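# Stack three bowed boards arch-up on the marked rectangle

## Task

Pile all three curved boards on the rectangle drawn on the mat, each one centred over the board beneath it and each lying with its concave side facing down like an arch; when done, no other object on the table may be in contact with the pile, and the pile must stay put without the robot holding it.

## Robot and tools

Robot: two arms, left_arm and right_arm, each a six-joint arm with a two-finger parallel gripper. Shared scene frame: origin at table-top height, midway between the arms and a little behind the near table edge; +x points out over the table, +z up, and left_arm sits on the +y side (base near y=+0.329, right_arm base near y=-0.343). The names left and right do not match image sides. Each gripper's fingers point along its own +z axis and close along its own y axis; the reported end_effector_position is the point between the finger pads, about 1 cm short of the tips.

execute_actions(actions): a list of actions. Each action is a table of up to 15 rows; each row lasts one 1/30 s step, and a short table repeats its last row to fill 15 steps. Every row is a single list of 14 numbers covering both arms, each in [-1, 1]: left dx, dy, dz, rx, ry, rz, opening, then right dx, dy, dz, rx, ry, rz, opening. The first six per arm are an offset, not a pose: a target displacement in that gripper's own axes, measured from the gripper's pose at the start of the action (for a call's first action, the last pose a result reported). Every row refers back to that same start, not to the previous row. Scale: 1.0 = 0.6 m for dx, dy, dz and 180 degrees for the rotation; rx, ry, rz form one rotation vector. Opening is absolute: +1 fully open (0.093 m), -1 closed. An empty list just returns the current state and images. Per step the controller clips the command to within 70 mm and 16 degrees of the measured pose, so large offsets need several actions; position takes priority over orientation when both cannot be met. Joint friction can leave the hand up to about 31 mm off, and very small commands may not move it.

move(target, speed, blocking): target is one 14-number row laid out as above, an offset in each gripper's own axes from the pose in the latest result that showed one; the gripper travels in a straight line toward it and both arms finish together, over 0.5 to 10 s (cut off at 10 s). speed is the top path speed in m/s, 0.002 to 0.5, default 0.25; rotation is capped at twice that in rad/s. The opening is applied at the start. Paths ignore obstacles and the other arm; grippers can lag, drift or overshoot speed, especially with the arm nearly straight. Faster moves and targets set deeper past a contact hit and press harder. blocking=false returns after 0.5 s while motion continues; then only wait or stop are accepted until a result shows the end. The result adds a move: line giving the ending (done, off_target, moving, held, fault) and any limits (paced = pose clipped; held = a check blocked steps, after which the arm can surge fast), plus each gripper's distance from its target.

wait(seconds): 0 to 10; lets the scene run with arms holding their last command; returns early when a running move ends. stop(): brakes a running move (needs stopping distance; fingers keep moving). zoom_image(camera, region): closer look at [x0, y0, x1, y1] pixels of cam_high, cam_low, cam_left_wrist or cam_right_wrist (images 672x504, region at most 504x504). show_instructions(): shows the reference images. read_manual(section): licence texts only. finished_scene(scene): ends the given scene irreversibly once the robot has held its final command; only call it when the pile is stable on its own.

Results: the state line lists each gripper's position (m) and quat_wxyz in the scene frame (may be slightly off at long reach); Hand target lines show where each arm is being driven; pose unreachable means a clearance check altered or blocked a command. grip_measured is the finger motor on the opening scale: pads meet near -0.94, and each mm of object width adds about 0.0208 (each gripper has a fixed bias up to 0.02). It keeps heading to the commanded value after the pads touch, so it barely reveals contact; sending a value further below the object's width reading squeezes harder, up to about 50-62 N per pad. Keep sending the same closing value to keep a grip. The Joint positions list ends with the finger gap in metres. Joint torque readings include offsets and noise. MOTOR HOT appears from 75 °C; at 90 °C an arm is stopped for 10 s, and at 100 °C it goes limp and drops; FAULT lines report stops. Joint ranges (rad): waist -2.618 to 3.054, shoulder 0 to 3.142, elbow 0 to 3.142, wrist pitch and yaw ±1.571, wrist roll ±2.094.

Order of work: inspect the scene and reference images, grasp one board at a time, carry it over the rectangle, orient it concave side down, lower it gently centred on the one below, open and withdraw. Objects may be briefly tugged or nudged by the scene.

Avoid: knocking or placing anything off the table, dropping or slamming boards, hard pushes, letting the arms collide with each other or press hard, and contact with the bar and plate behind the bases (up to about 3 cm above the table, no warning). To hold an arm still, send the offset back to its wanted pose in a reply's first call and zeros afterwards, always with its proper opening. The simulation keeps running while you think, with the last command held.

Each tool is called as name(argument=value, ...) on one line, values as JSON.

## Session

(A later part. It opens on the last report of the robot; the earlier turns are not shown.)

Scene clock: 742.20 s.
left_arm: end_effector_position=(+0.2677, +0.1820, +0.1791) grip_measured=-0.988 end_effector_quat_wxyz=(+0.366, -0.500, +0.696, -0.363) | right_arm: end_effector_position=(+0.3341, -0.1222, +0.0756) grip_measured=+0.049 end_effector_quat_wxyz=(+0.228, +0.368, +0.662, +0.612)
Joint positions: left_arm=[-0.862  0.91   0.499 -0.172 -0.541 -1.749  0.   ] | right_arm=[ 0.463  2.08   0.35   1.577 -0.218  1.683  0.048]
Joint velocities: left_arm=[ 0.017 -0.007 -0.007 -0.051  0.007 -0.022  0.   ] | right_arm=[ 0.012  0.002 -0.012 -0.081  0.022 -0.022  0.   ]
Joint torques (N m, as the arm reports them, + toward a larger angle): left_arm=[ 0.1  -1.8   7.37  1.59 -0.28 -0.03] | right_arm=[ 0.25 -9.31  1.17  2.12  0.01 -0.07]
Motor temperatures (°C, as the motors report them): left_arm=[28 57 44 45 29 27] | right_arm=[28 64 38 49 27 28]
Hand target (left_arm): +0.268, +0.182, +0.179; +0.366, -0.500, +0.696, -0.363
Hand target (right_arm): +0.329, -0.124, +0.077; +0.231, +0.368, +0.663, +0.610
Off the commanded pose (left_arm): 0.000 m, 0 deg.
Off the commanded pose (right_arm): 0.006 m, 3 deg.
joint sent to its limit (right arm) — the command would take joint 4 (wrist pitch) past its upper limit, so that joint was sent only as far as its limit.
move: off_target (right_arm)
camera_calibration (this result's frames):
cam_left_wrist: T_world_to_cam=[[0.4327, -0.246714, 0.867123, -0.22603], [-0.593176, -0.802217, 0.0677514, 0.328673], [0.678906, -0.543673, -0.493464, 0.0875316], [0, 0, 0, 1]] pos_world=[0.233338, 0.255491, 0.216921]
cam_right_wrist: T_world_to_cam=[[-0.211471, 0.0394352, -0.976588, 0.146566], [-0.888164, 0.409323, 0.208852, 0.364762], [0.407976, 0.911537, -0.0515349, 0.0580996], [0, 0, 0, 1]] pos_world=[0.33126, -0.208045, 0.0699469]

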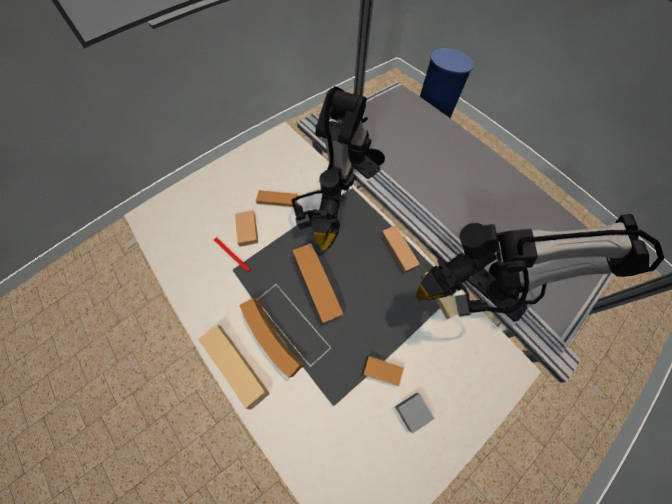

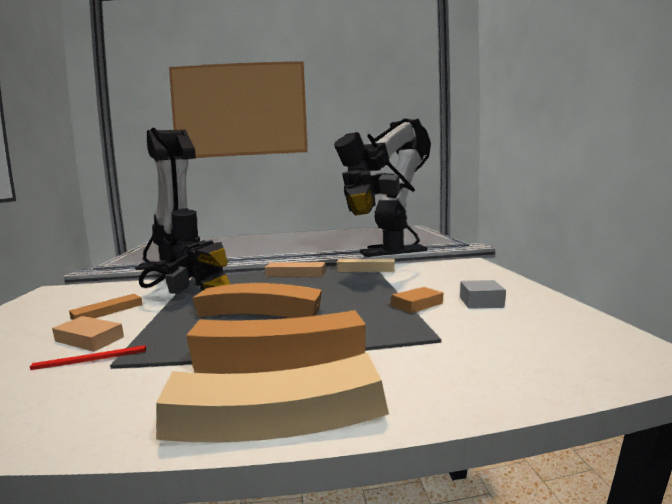

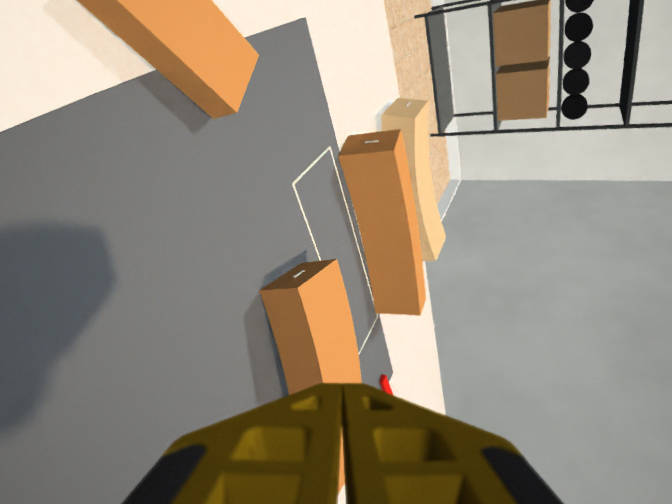

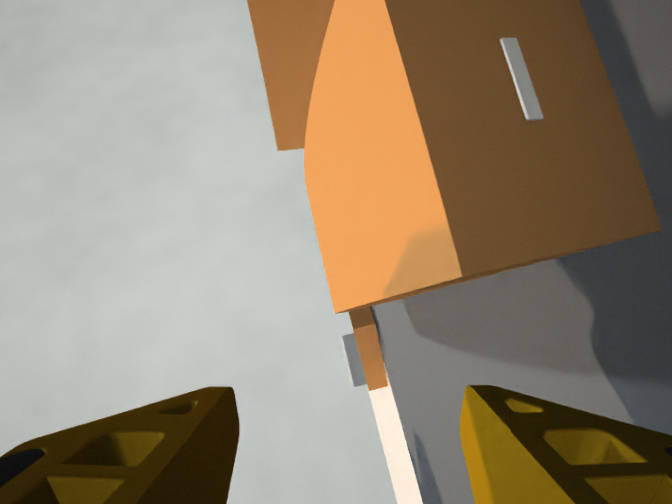

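move(target=[0.001,-0.123,0.532,-0.118,0.166,-0.13,1,-0.077,0.153,-0.195,0.2,0,0,1], speed=0.15)

Scene clock: 753.60 s.
left_arm: end_effector_position=(+0.5713, +0.1117, +0.0901) grip_measured=+1.000 end_effector_quat_wxyz=(-0.004, -0.575, +0.709, -0.408) | right_arm: end_effector_position=(+0.2957, -0.2315, +0.1767) grip_measured=+0.983 end_effector_quat_wxyz=(+0.114, +0.422, +0.818, +0.375)
Joint positions: left_arm=[-0.303  2.375  1.89  -0.361  0.491 -1.791  0.093] | right_arm=[ 0.094  1.19   0.846 -0.548 -0.47   1.234  0.092]
Joint velocities: left_arm=[ 0.007 -0.022 -0.007 -0.007  0.081 -0.007  0.   ] | right_arm=[-0.002  0.002  0.007  0.037  0.007 -0.022 -0.001]
Joint torques (N m, as the arm reports them, + toward a larger angle): left_arm=[  1.15 -12.38   8.85   1.21   0.17  -0.08] | right_arm=[-1.2  -4.27  8.76  1.34 -0.36 -0.13]
Motor temperatures (°C, as the motors report them): left_arm=[28 56 45 45 29 27] | right_arm=[28 61 38 49 27 28]
Hand target (left_arm): +0.577, +0.117, +0.096; -0.003, -0.577, +0.705, -0.413
Hand target (right_arm): +0.295, -0.233, +0.178; +0.108, +0.424, +0.818, +0.374
Off the commanded pose (left_arm): 0.011 m, 1 deg.
Off the commanded pose (right_arm): 0.004 m, 1 deg.
move: off_target (left_arm)
camera_calibration (this result's frames):
cam_left_wrist: T_world_to_cam=[[0.817745, -0.0151334, 0.575382, -0.517163], [-0.512235, -0.475046, 0.715505, 0.317288], [0.262505, -0.879831, -0.396218, 0.0659356], [0, 0, 0, 1]] pos_world=[0.568125, 0.200912, 0.0966702]
cam_right_wrist: T_world_to_cam=[[-0.609487, -0.344642, -0.713966, 0.223935], [-0.769397, 0.474317, 0.427846, 0.295497], [0.191193, 0.810089, -0.554257, 0.308082], [0, 0, 0, 1]] pos_world=[0.304937, -0.312556, 0.204212]

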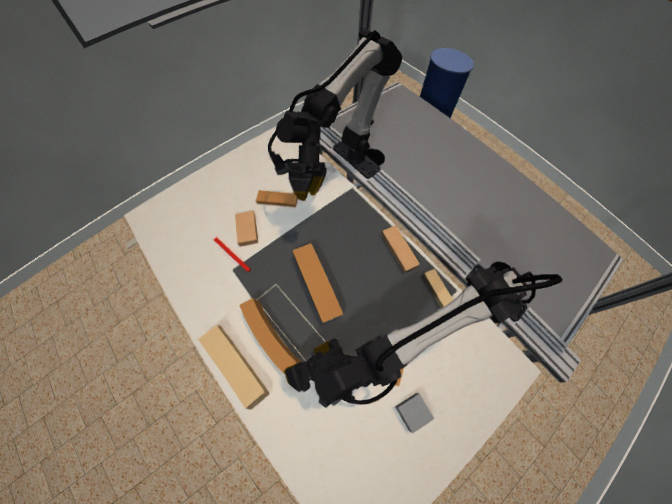

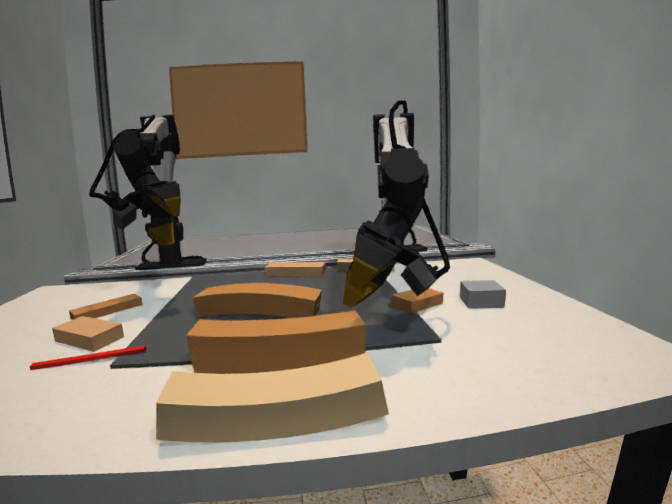

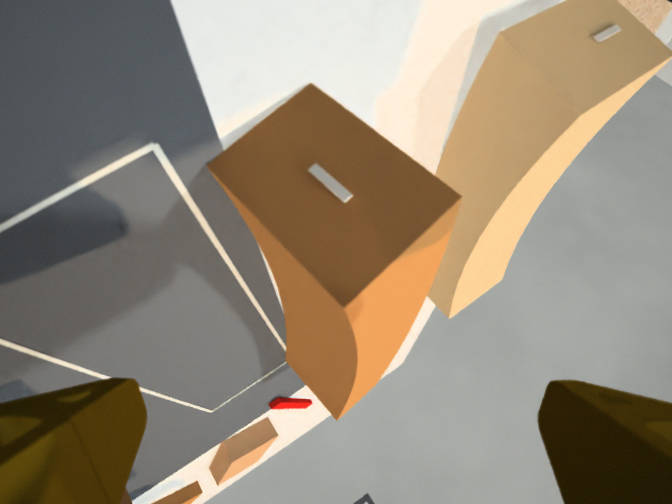

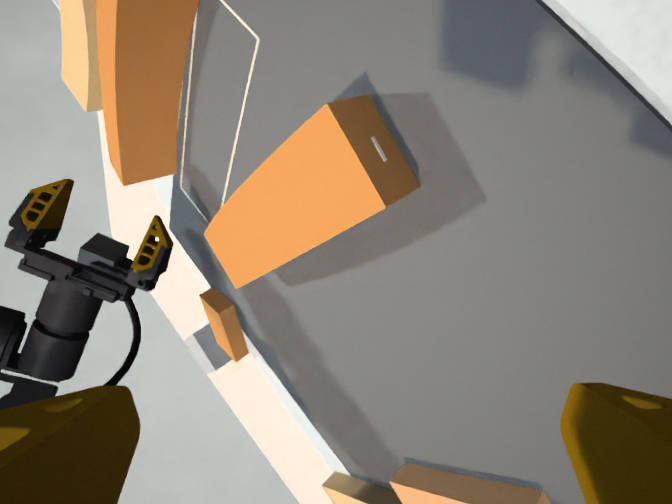

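move(target=[-0.01,-0.02,0.12,-0.068,0,-0.048,1,0,0,0,0,0,0,1], speed=0.05)

Scene clock: 759.03 s.
left_arm: end_effector_position=(+0.6116, +0.0823, +0.0362) grip_measured=+1.000 end_effector_quat_wxyz=(-0.074, -0.633, +0.684, -0.354) | right_arm: end_effector_position=(+0.2955, -0.2316, +0.1766) grip_measured=+0.983 end_effector_quat_wxyz=(+0.113, +0.421, +0.818, +0.375)
Joint positions: left_arm=[-0.332  2.935  2.823 -0.875  0.502 -1.914  0.093] | right_arm=[ 0.094  1.19   0.846 -0.549 -0.47   1.233  0.092]
Joint velocities: left_arm=[-0.007 -0.002 -0.002 -0.037 -0.066 -0.081  0.   ] | right_arm=[ 0.002 -0.007 -0.012 -0.051  0.022  0.037 -0.   ]
Joint torques (N m, as the arm reports them, + toward a larger angle): left_arm=[ -0.83 -14.59   8.64   1.37   0.16  -0.11] | right_arm=[-0.28 -4.47  8.13  1.54 -0.25  0.02]
Motor temperatures (°C, as the motors report them): left_arm=[28 60 45 45 29 27] | right_arm=[28 59 38 48 27 28]
Hand target (left_arm): +0.617, +0.074, +0.047; +0.067, +0.624, -0.684, +0.373
Hand target (right_arm): +0.296, -0.232, +0.177; +0.114, +0.422, +0.818, +0.375
Off the commanded pose (left_arm): 0.014 m, 5 deg.
Off the commanded pose (right_arm): 0.000 m, 0 deg.
elbow stopped short (left arm): the move would have taken joint 3 (elbow) straighter than the controller allows; a more bent joint 3 avoids this.
move: off_target (left_arm)
camera_calibration (this result's frames):
cam_left_wrist: T_world_to_cam=[[0.919025, 0.0432715, 0.391817, -0.579624], [-0.325079, -0.479023, 0.81539, 0.244761], [0.222972, -0.876735, -0.426168, 0.0331085], [0, 0, 0, 1]] pos_world=[0.604873, 0.171355, 0.0416407]
cam_right_wrist: T_world_to_cam=[[-0.609832, -0.345335, -0.713337, 0.223522], [-0.769333, 0.474126, 0.428172, 0.295302], [0.190349, 0.809906, -0.554815, 0.308355], [0, 0, 0, 1]] pos_world=[0.304802, -0.312559, 0.204086]

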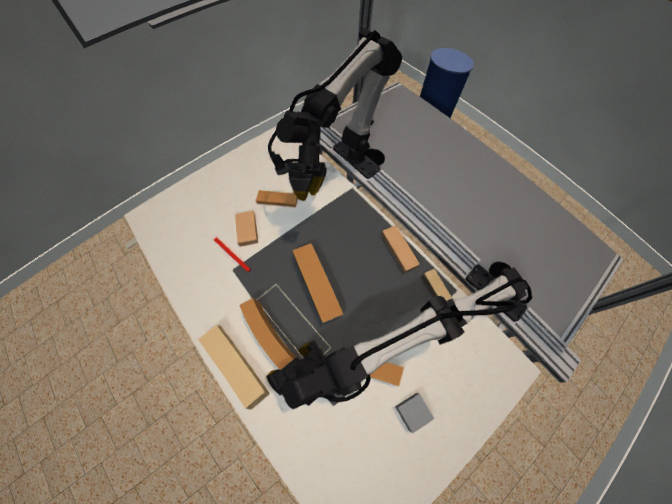

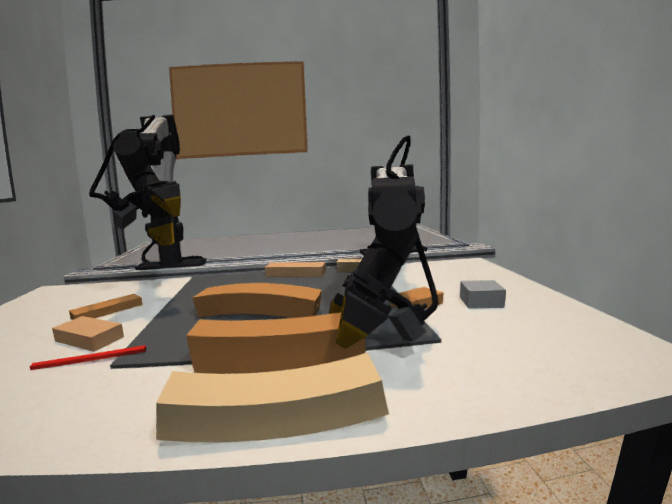

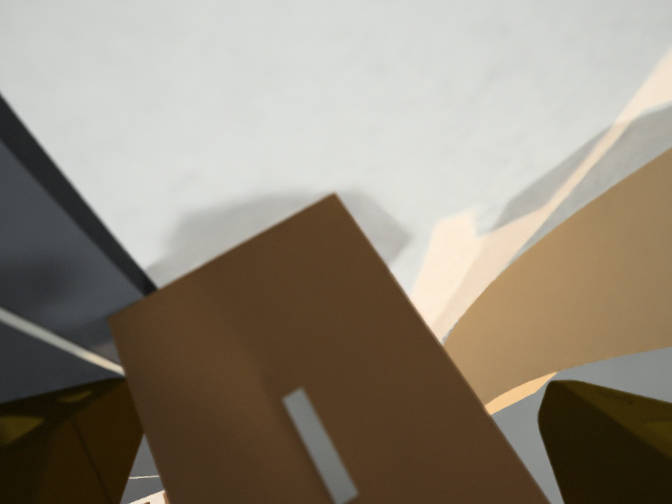

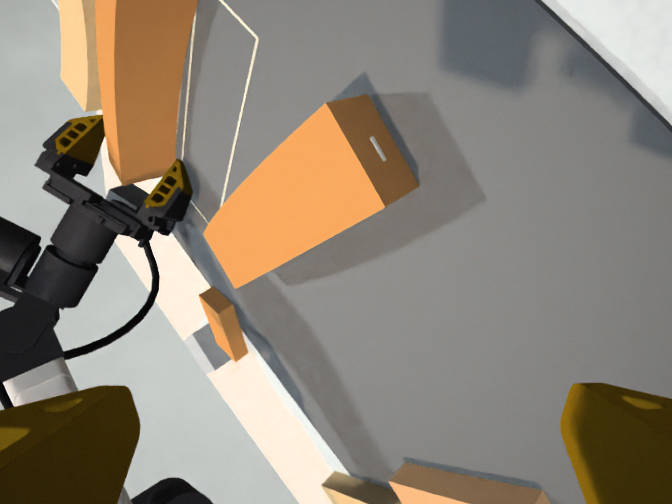

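move(target=[0,0,0,0.06,0,0.045,-0.45,0,0,0,0,0,0,1], speed=0.05)

move(target=[0.01,0.04,-0.02,0.155,0,0.11,-0.45,0,0,0,0,0,0,1], speed=0.08)

Scene clock: 763.83 s.
left_arm: end_effector_position=(+0.6068, +0.0814, +0.0460) grip_measured=-0.094 end_effector_quat_wxyz=(-0.021, -0.590, +0.686, -0.425) | right_arm: end_effector_position=(+0.2955, -0.2316, +0.1766) grip_measured=+0.983 end_effector_quat_wxyz=(+0.113, +0.421, +0.818, +0.375)
Joint positions: left_arm=[-0.337  2.609  2.115 -0.305  0.492 -1.896  0.041] | right_arm=[ 0.094  1.19   0.846 -0.549 -0.47   1.233  0.092]
Joint velocities: left_arm=[-0.017  0.007 -0.017 -0.007 -0.051 -0.007 -0.001] | right_arm=[ 0.002 -0.012  0.002  0.007  0.007 -0.007  0.   ]
Joint torques (N m, as the arm reports them, + toward a larger angle): left_arm=[ -0.72 -13.8    4.62   1.86  -0.52   0.09] | right_arm=[-0.15 -4.38  8.    1.49 -0.23 -0.01]
Motor temperatures (°C, as the motors report them): left_arm=[28 64 45 45 29 27] | right_arm=[28 57 39 47 27 28]
Hand target (left_arm): +0.610, +0.083, +0.036; +0.009, -0.588, +0.691, -0.420
Hand target (right_arm): +0.296, -0.232, +0.177; +0.113, +0.421, +0.818, +0.375
Off the commanded pose (left_arm): 0.011 m, 4 deg.
Off the commanded pose (right_arm): 0.000 m, 0 deg.
move: off_target (left_arm)
camera_calibration (this result's frames):
cam_left_wrist: T_world_to_cam=[[0.826934, 0.0475646, 0.560283, -0.531258], [-0.484248, -0.446216, 0.752592, 0.331546], [0.285804, -0.89366, -0.345958, -0.00289769], [0, 0, 0, 1]] pos_world=[0.600694, 0.170621, 0.0471336]
cam_right_wrist: T_world_to_cam=[[-0.609832, -0.345335, -0.713337, 0.223522], [-0.769333, 0.474126, 0.428172, 0.295302], [0.190349, 0.809906, -0.554815, 0.308355], [0, 0, 0, 1]] pos_world=[0.304802, -0.312559, 0.204086]

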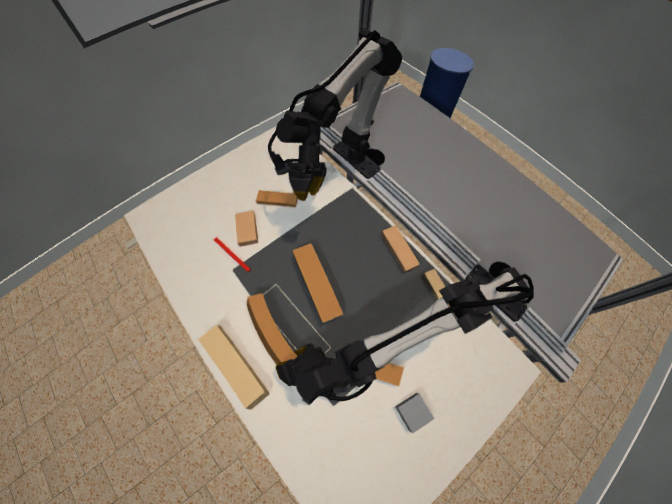

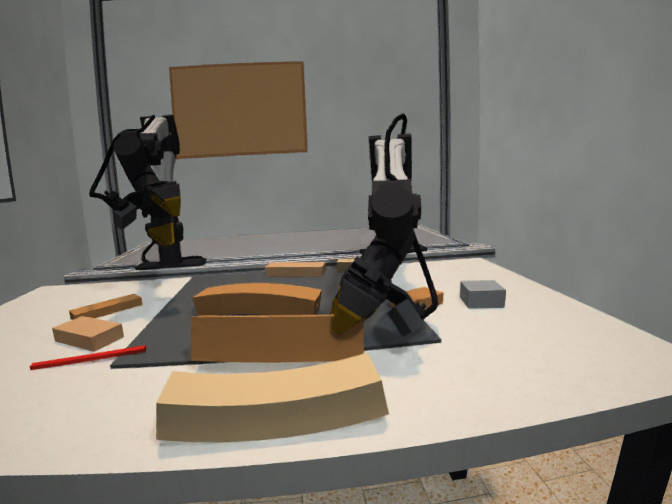

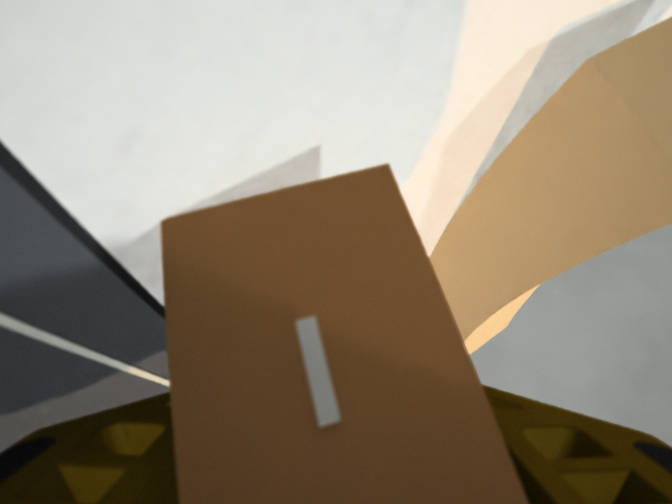

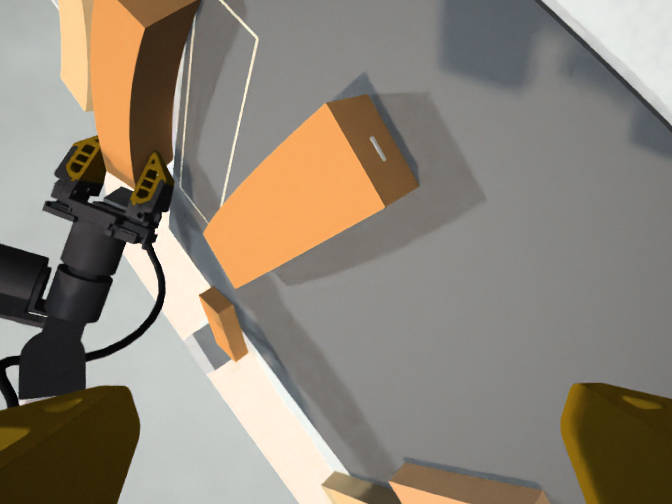

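Scene clock: 767.87 s.
left_arm: end_effector_position=(+0.5805, +0.0832, +0.0532) grip_measured=-0.092 end_effector_quat_wxyz=(+0.176, -0.454, +0.652, -0.581) | right_arm: end_effector_position=(+0.2955, -0.2316, +0.1766) grip_measured=+0.983 end_effector_quat_wxyz=(+0.113, +0.421, +0.818, +0.375)
Joint positions: left_arm=[-0.381  2.468  1.421  0.768  0.35  -1.802  0.041] | right_arm=[ 0.094  1.19   0.846 -0.549 -0.47   1.233  0.092]
Joint velocities: left_arm=[-0.002  0.012 -0.012  0.007  0.051 -0.007 -0.   ] | right_arm=[ 0.017 -0.007 -0.002 -0.007  0.081  0.037 -0.001]
Joint torques (N m, as the arm reports them, + toward a larger angle): left_arm=[ -0.82 -11.33   4.73   2.02  -0.41   0.13] | right_arm=[-0.23 -4.48  7.95  1.5  -0.25 -0.04]
Motor temperatures (°C, as the motors report them): left_arm=[28 67 45 45 29 27] | right_arm=[28 56 39 47 27 28]
Hand target (left_arm): +0.578, +0.083, +0.044; +0.194, -0.453, +0.654, -0.574
Hand target (right_arm): +0.296, -0.232, +0.177; +0.113, +0.421, +0.818, +0.375
Off the commanded pose (left_arm): 0.010 m, 2 deg.
Off the commanded pose (right_arm): 0.000 m, 0 deg.
move: done
camera_calibration (this result's frames):
cam_left_wrist: T_world_to_cam=[[0.38588, 0.0769287, 0.919336, -0.279122], [-0.806536, -0.45566, 0.376662, 0.522118], [0.447881, -0.886823, -0.113784, -0.098287], [0, 0, 0, 1]] pos_world=[0.572835, 0.172218, 0.0487615]
cam_right_wrist: T_world_to_cam=[[-0.609832, -0.345335, -0.713337, 0.223522], [-0.769333, 0.474126, 0.428172, 0.295302], [0.190349, 0.809906, -0.554815, 0.308355], [0, 0, 0, 1]] pos_world=[0.304802, -0.312559, 0.204086]

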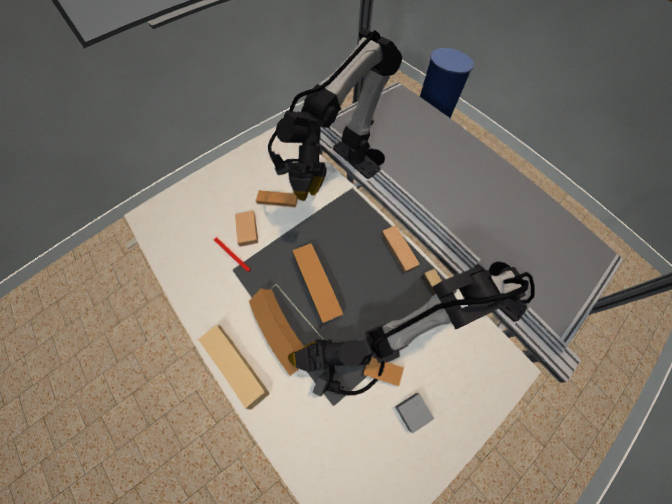

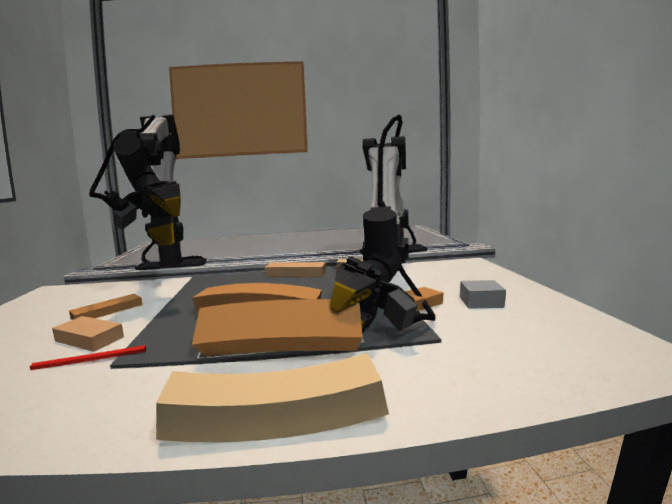

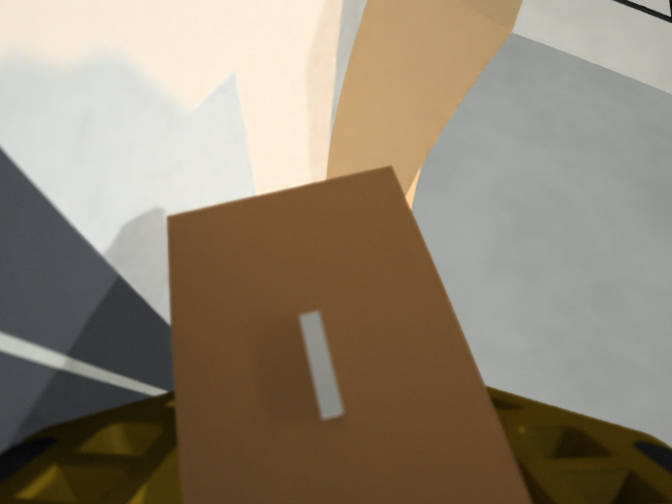

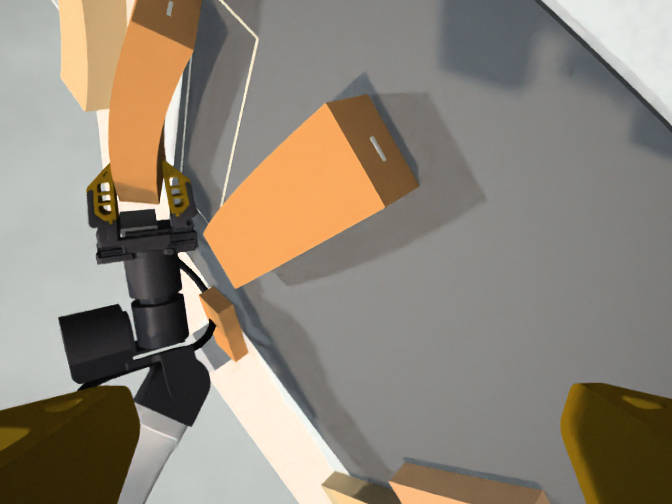

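move(target=[0.044,0.029,-0.021,0.111,0.011,0.083,-0.45,0,0,0,0,0,0,1], speed=0.06)

Scene clock: 774.83 s.
left_arm: end_effector_position=(+0.5597, +0.0798, +0.0670) grip_measured=-0.092 end_effector_quat_wxyz=(-0.341, +0.305, -0.593, +0.662) | right_arm: end_effector_position=(+0.2955, -0.2316, +0.1766) grip_measured=+0.983 end_effector_quat_wxyz=(+0.113, +0.421, +0.818, +0.375)
Joint positions: left_arm=[-0.417  2.643  1.331  1.43   0.271 -1.618  0.041] | right_arm=[ 0.094  1.19   0.846 -0.549 -0.47   1.233  0.092]
Joint velocities: left_arm=[-0.002 -0.002 -0.002  0.022 -0.022 -0.022 -0.   ] | right_arm=[-0.007 -0.002 -0.002 -0.037 -0.051 -0.095 -0.001]
Joint torques (N m, as the arm reports them, + toward a larger angle): left_arm=[ -2.2  -10.14   4.06   1.81  -0.15  -0.39] | right_arm=[-0.2  -4.4   7.97  1.54 -0.26 -0.01]
Motor temperatures (°C, as the motors report them): left_arm=[28 68 44 46 29 27] | right_arm=[28 54 39 47 27 28]
Hand target (left_arm): +0.550, +0.069, +0.050; -0.315, +0.319, -0.598, +0.664
Hand target (right_arm): +0.296, -0.232, +0.177; +0.113, +0.421, +0.818, +0.375
Off the commanded pose (left_arm): 0.024 m, 3 deg.
Off the commanded pose (right_arm): 0.000 m, 0 deg.
move: off_target (left_arm)
camera_calibration (this result's frames):
cam_left_wrist: T_world_to_cam=[[-0.090598, 0.0540107, 0.994422, -0.0200301], [-0.875934, -0.479426, -0.0537636, 0.568197], [0.473848, -0.875919, 0.0907448, -0.119494], [0, 0, 0, 1]] pos_world=[0.55251, 0.168823, 0.0613101]
cam_right_wrist: T_world_to_cam=[[-0.609832, -0.345335, -0.713337, 0.223522], [-0.769333, 0.474126, 0.428172, 0.295302], [0.190349, 0.809906, -0.554815, 0.308355], [0, 0, 0, 1]] pos_world=[0.304802, -0.312559, 0.204086]

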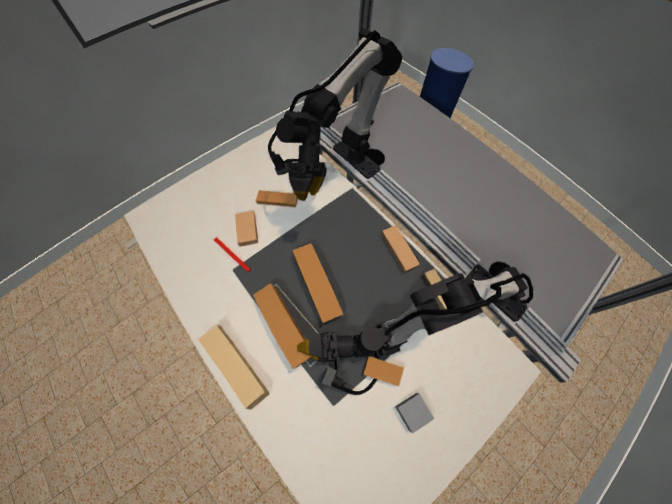

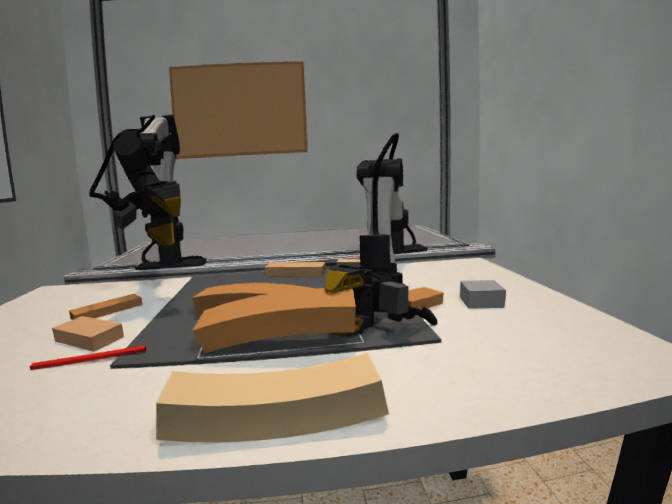

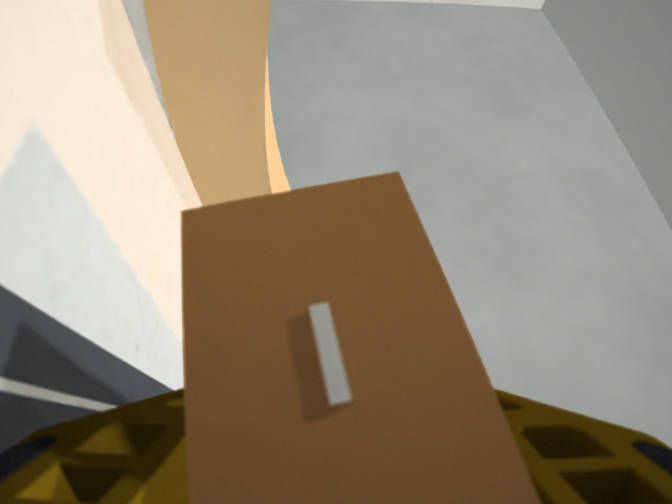

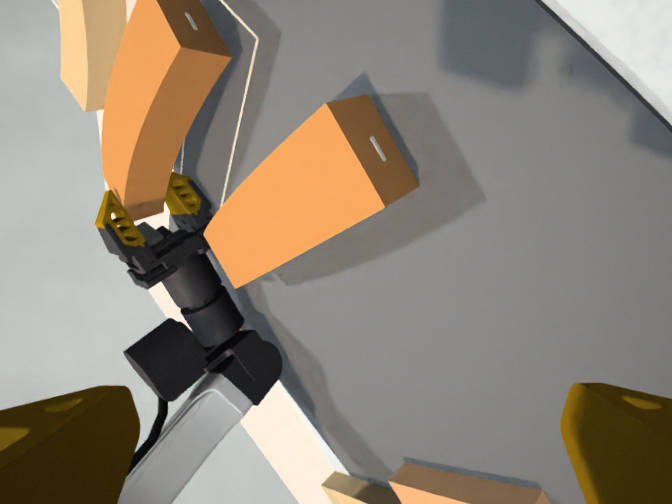

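move(target=[0.043,-0.004,-0.031,-0.045,0,-0.032,-0.45,0,0,0,0,0,0,1], speed=0.04)

Scene clock: 782.83 s.
left_arm: end_effector_position=(+0.5379, +0.0791, +0.0587) grip_measured=-0.092 end_effector_quat_wxyz=(+0.299, -0.363, +0.624, -0.625) | right_arm: end_effector_position=(+0.2955, -0.2316, +0.1766) grip_measured=+0.983 end_effector_quat_wxyz=(+0.113, +0.421, +0.818, +0.375)
Joint positions: left_arm=[-0.443  2.506  1.181  1.286  0.227 -1.658  0.041] | right_arm=[ 0.094  1.19   0.846 -0.549 -0.47   1.233  0.092]
Joint velocities: left_arm=[-0.017  0.012 -0.007 -0.022 -0.007  0.022  0.001] | right_arm=[-0.012 -0.002 -0.002  0.037  0.022 -0.007 -0.002]
Joint torques (N m, as the arm reports them, + toward a larger angle): left_arm=[ -1.23 -13.45   3.14   1.91   0.12  -0.24] | right_arm=[-0.02 -4.55  8.01  1.43 -0.27 -0.04]
Motor temperatures (°C, as the motors report them): left_arm=[28 70 44 47 29 27] | right_arm=[28 52 40 46 27 28]
Hand target (left_arm): +0.530, +0.070, +0.067; +0.285, -0.358, +0.623, -0.635
Hand target (right_arm): +0.296, -0.232, +0.177; +0.113, +0.421, +0.818, +0.375
Off the commanded pose (left_arm): 0.015 m, 2 deg.
Off the commanded pose (right_arm): 0.000 m, 0 deg.
move: off_target (left_arm)
camera_calibration (this result's frames):
cam_left_wrist: T_world_to_cam=[[0.0783324, 0.0331004, 0.996378, -0.103014], [-0.86397, -0.496416, 0.0844142, 0.535027], [0.497412, -0.867453, -0.0102877, -0.116438], [0, 0, 0, 1]] pos_world=[0.528235, 0.168001, 0.0562794]
cam_right_wrist: T_world_to_cam=[[-0.609832, -0.345335, -0.713337, 0.223522], [-0.769333, 0.474126, 0.428172, 0.295302], [0.190349, 0.809906, -0.554815, 0.308355], [0, 0, 0, 1]] pos_world=[0.304802, -0.312559, 0.204086]

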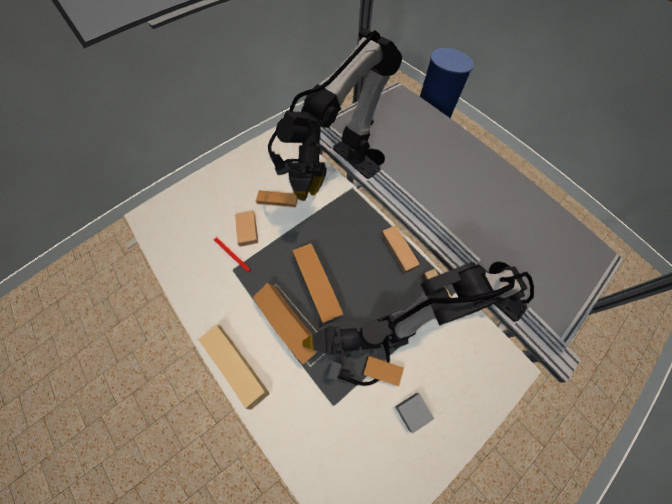

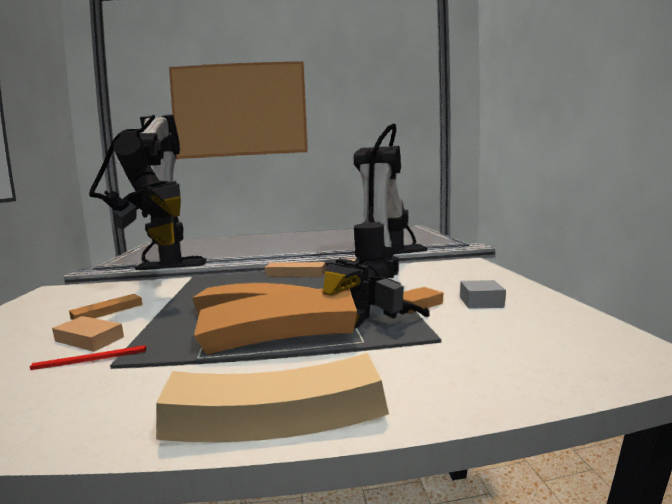

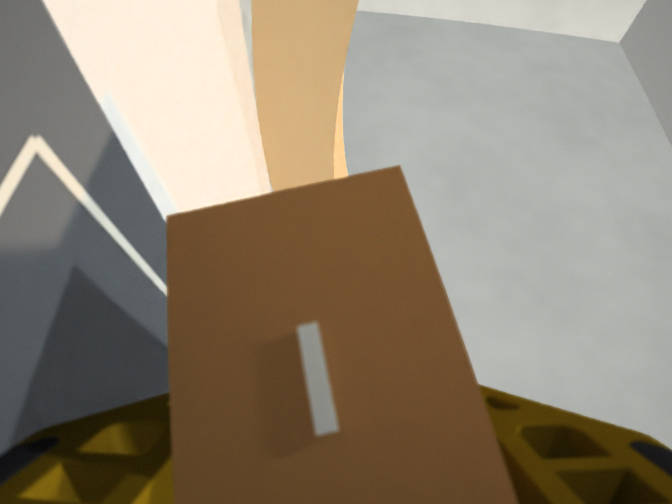

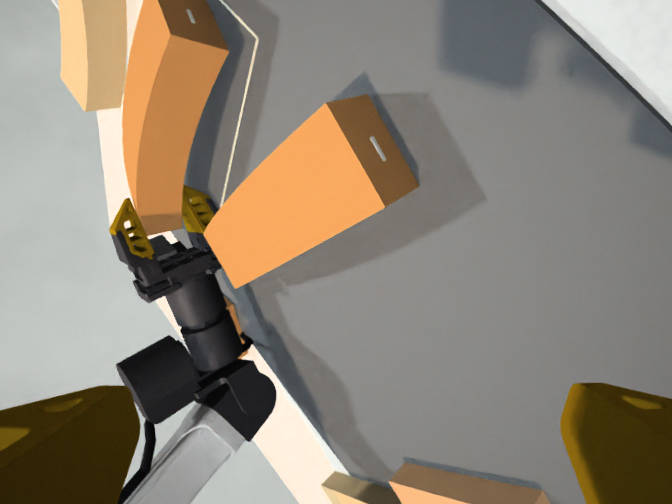

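Looks inside the mark. Release and withdraw.

move(target=[-0.04,0,-0.12,0,0,0,0.25,0,0,0,0,0,0,1], speed=0.03)

move(target=[-0.1,-0.2,-0.3,-0.16,0,-0.11,1,0,0,0,0,0,0,1], speed=0.15)

Scene clock: 787.87 s.
left_arm: end_effector_position=(+0.4907, +0.1178, +0.0630) grip_measured=+0.248 end_effector_quat_wxyz=(+0.289, -0.340, +0.629, -0.637) | right_arm: end_effector_position=(+0.2955, -0.2316, +0.1766) grip_measured=+0.983 end_effector_quat_wxyz=(+0.113, +0.421, +0.818, +0.375)
Joint positions: left_arm=[-0.369  2.424  0.92   1.484  0.352 -1.649  0.057] | right_arm=[ 0.094  1.19   0.846 -0.549 -0.47   1.233  0.092]
Joint velocities: left_arm=[ 0.007  0.002 -0.002  0.022 -0.007 -0.037 -0.   ] | right_arm=[ 0.022  0.002  0.007 -0.066  0.066  0.007 -0.   ]
Joint torques (N m, as the arm reports them, + toward a larger angle): left_arm=[  2.72 -11.1    1.23   1.84  -0.25  -0.08] | right_arm=[-0.18 -4.56  7.98  1.5  -0.3  -0.02]
Motor temperatures (°C, as the motors report them): left_arm=[28 72 43 47 29 27] | right_arm=[28 51 40 46 27 28]
Hand target (left_arm): +0.492, +0.139, +0.060; +0.298, -0.363, +0.623, -0.625
Hand target (right_arm): +0.296, -0.232, +0.177; +0.113, +0.421, +0.818, +0.375
Off the commanded pose (left_arm): 0.022 m, 3 deg.
Off the commanded pose (right_arm): 0.000 m, 0 deg.
move: off_target (left_arm)
camera_calibration (this result's frames):
cam_left_wrist: T_world_to_cam=[[0.0585709, 0.0319963, 0.99777, -0.0951801], [-0.890068, -0.45092, 0.0667086, 0.521654], [0.452049, -0.891991, 0.00206806, -0.0349917], [0, 0, 0, 1]] pos_world=[0.485701, 0.207057, 0.0602414]
cam_right_wrist: T_world_to_cam=[[-0.609832, -0.345335, -0.713337, 0.223522], [-0.769333, 0.474126, 0.428172, 0.295302], [0.190349, 0.809906, -0.554815, 0.308355], [0, 0, 0, 1]] pos_world=[0.304802, -0.312559, 0.204086]

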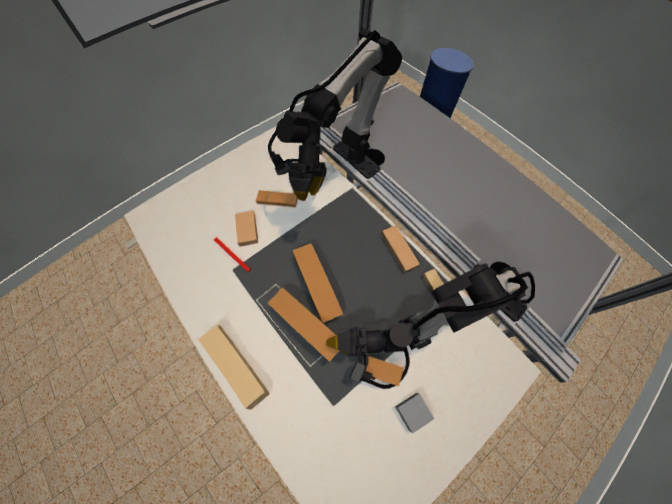

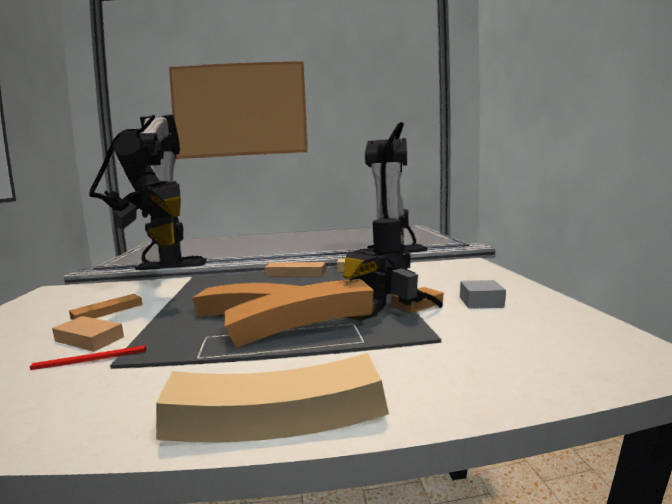

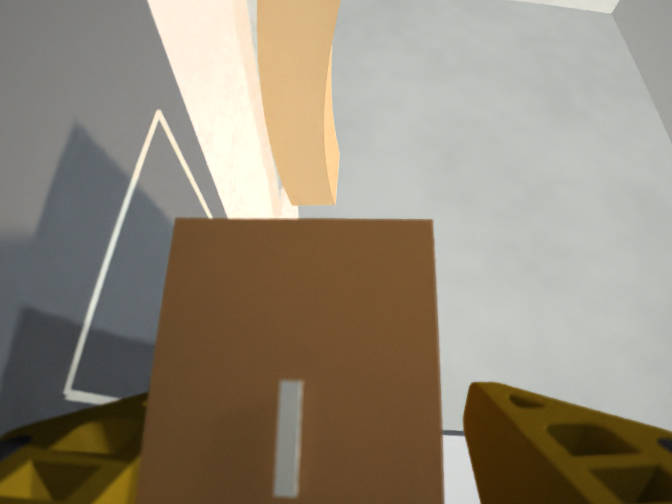

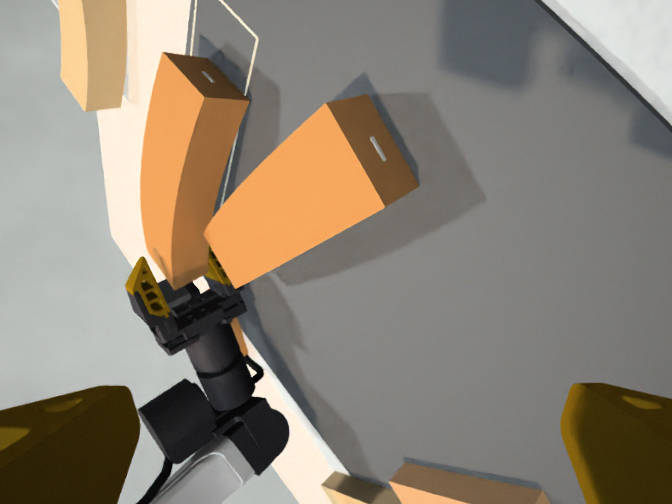

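Scene clock: 790.63 s.
left_arm: end_effector_position=(+0.3868, +0.2749, +0.1689) grip_measured=+1.000 end_effector_quat_wxyz=(+0.073, -0.507, +0.700, -0.498) | right_arm: end_effector_position=(+0.2955, -0.2316, +0.1766) grip_measured=+0.983 end_effector_quat_wxyz=(+0.113, +0.421, +0.818, +0.375)
Joint positions: left_arm=[ 0.12   1.504  0.876 -0.174  0.823 -1.422  0.093] | right_arm=[ 0.094  1.19   0.846 -0.549 -0.47   1.233  0.092]
Joint velocities: left_arm=[-0.027  0.002  0.007 -0.066 -0.022  0.022  0.   ] | right_arm=[-0.012  0.007  0.017 -0.007  0.007  0.022 -0.   ]
Joint torques (N m, as the arm reports them, + toward a larger angle): left_arm=[ 0.8  -5.97  8.7   1.27  0.33  0.  ] | right_arm=[-0.25 -4.4   7.96  1.5  -0.26 -0.04]
Motor temperatures (°C, as the motors report them): left_arm=[28 71 43 47 29 27] | right_arm=[28 51 40 46 27 28]
Hand target (left_arm): +0.391, +0.279, +0.179; +0.081, -0.502, +0.699, -0.503
Hand target (right_arm): +0.296, -0.232, +0.177; +0.113, +0.421, +0.818, +0.375
Off the commanded pose (left_arm): 0.015 m, 1 deg.
Off the commanded pose (right_arm): 0.000 m, 0 deg.
move: off_target (left_arm)
camera_calibration (this result's frames):
cam_left_wrist: T_world_to_cam=[[0.636069, -0.000178016, 0.771632, -0.376099], [-0.696283, -0.431134, 0.573858, 0.326984], [0.332575, -0.902288, -0.274355, 0.247594], [0, 0, 0, 1]] pos_world=[0.384554, 0.364308, 0.170496]
cam_right_wrist: T_world_to_cam=[[-0.609832, -0.345335, -0.713337, 0.223522], [-0.769333, 0.474126, 0.428172, 0.295302], [0.190349, 0.809906, -0.554815, 0.308355], [0, 0, 0, 1]] pos_world=[0.304802, -0.312559, 0.204086]

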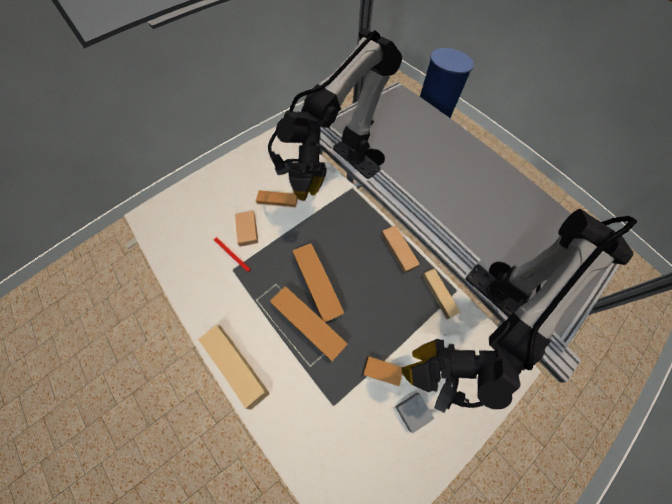

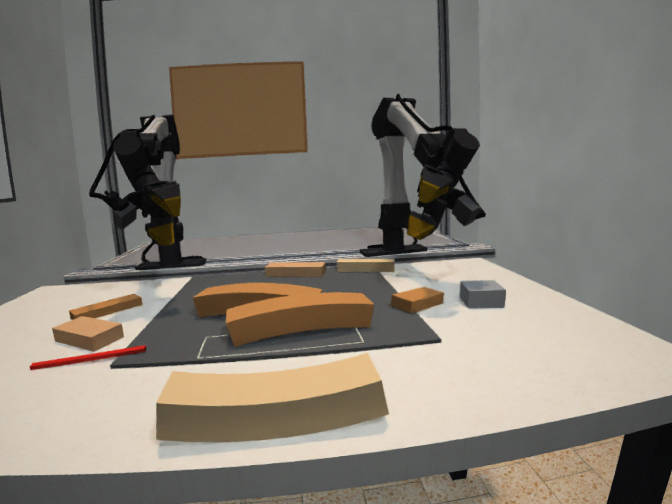

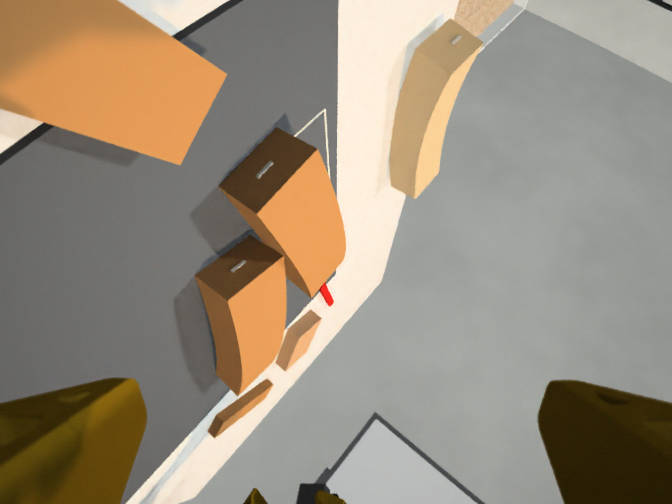

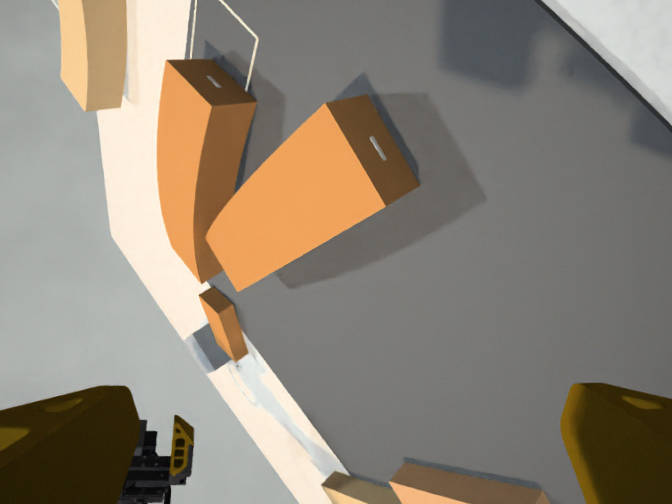

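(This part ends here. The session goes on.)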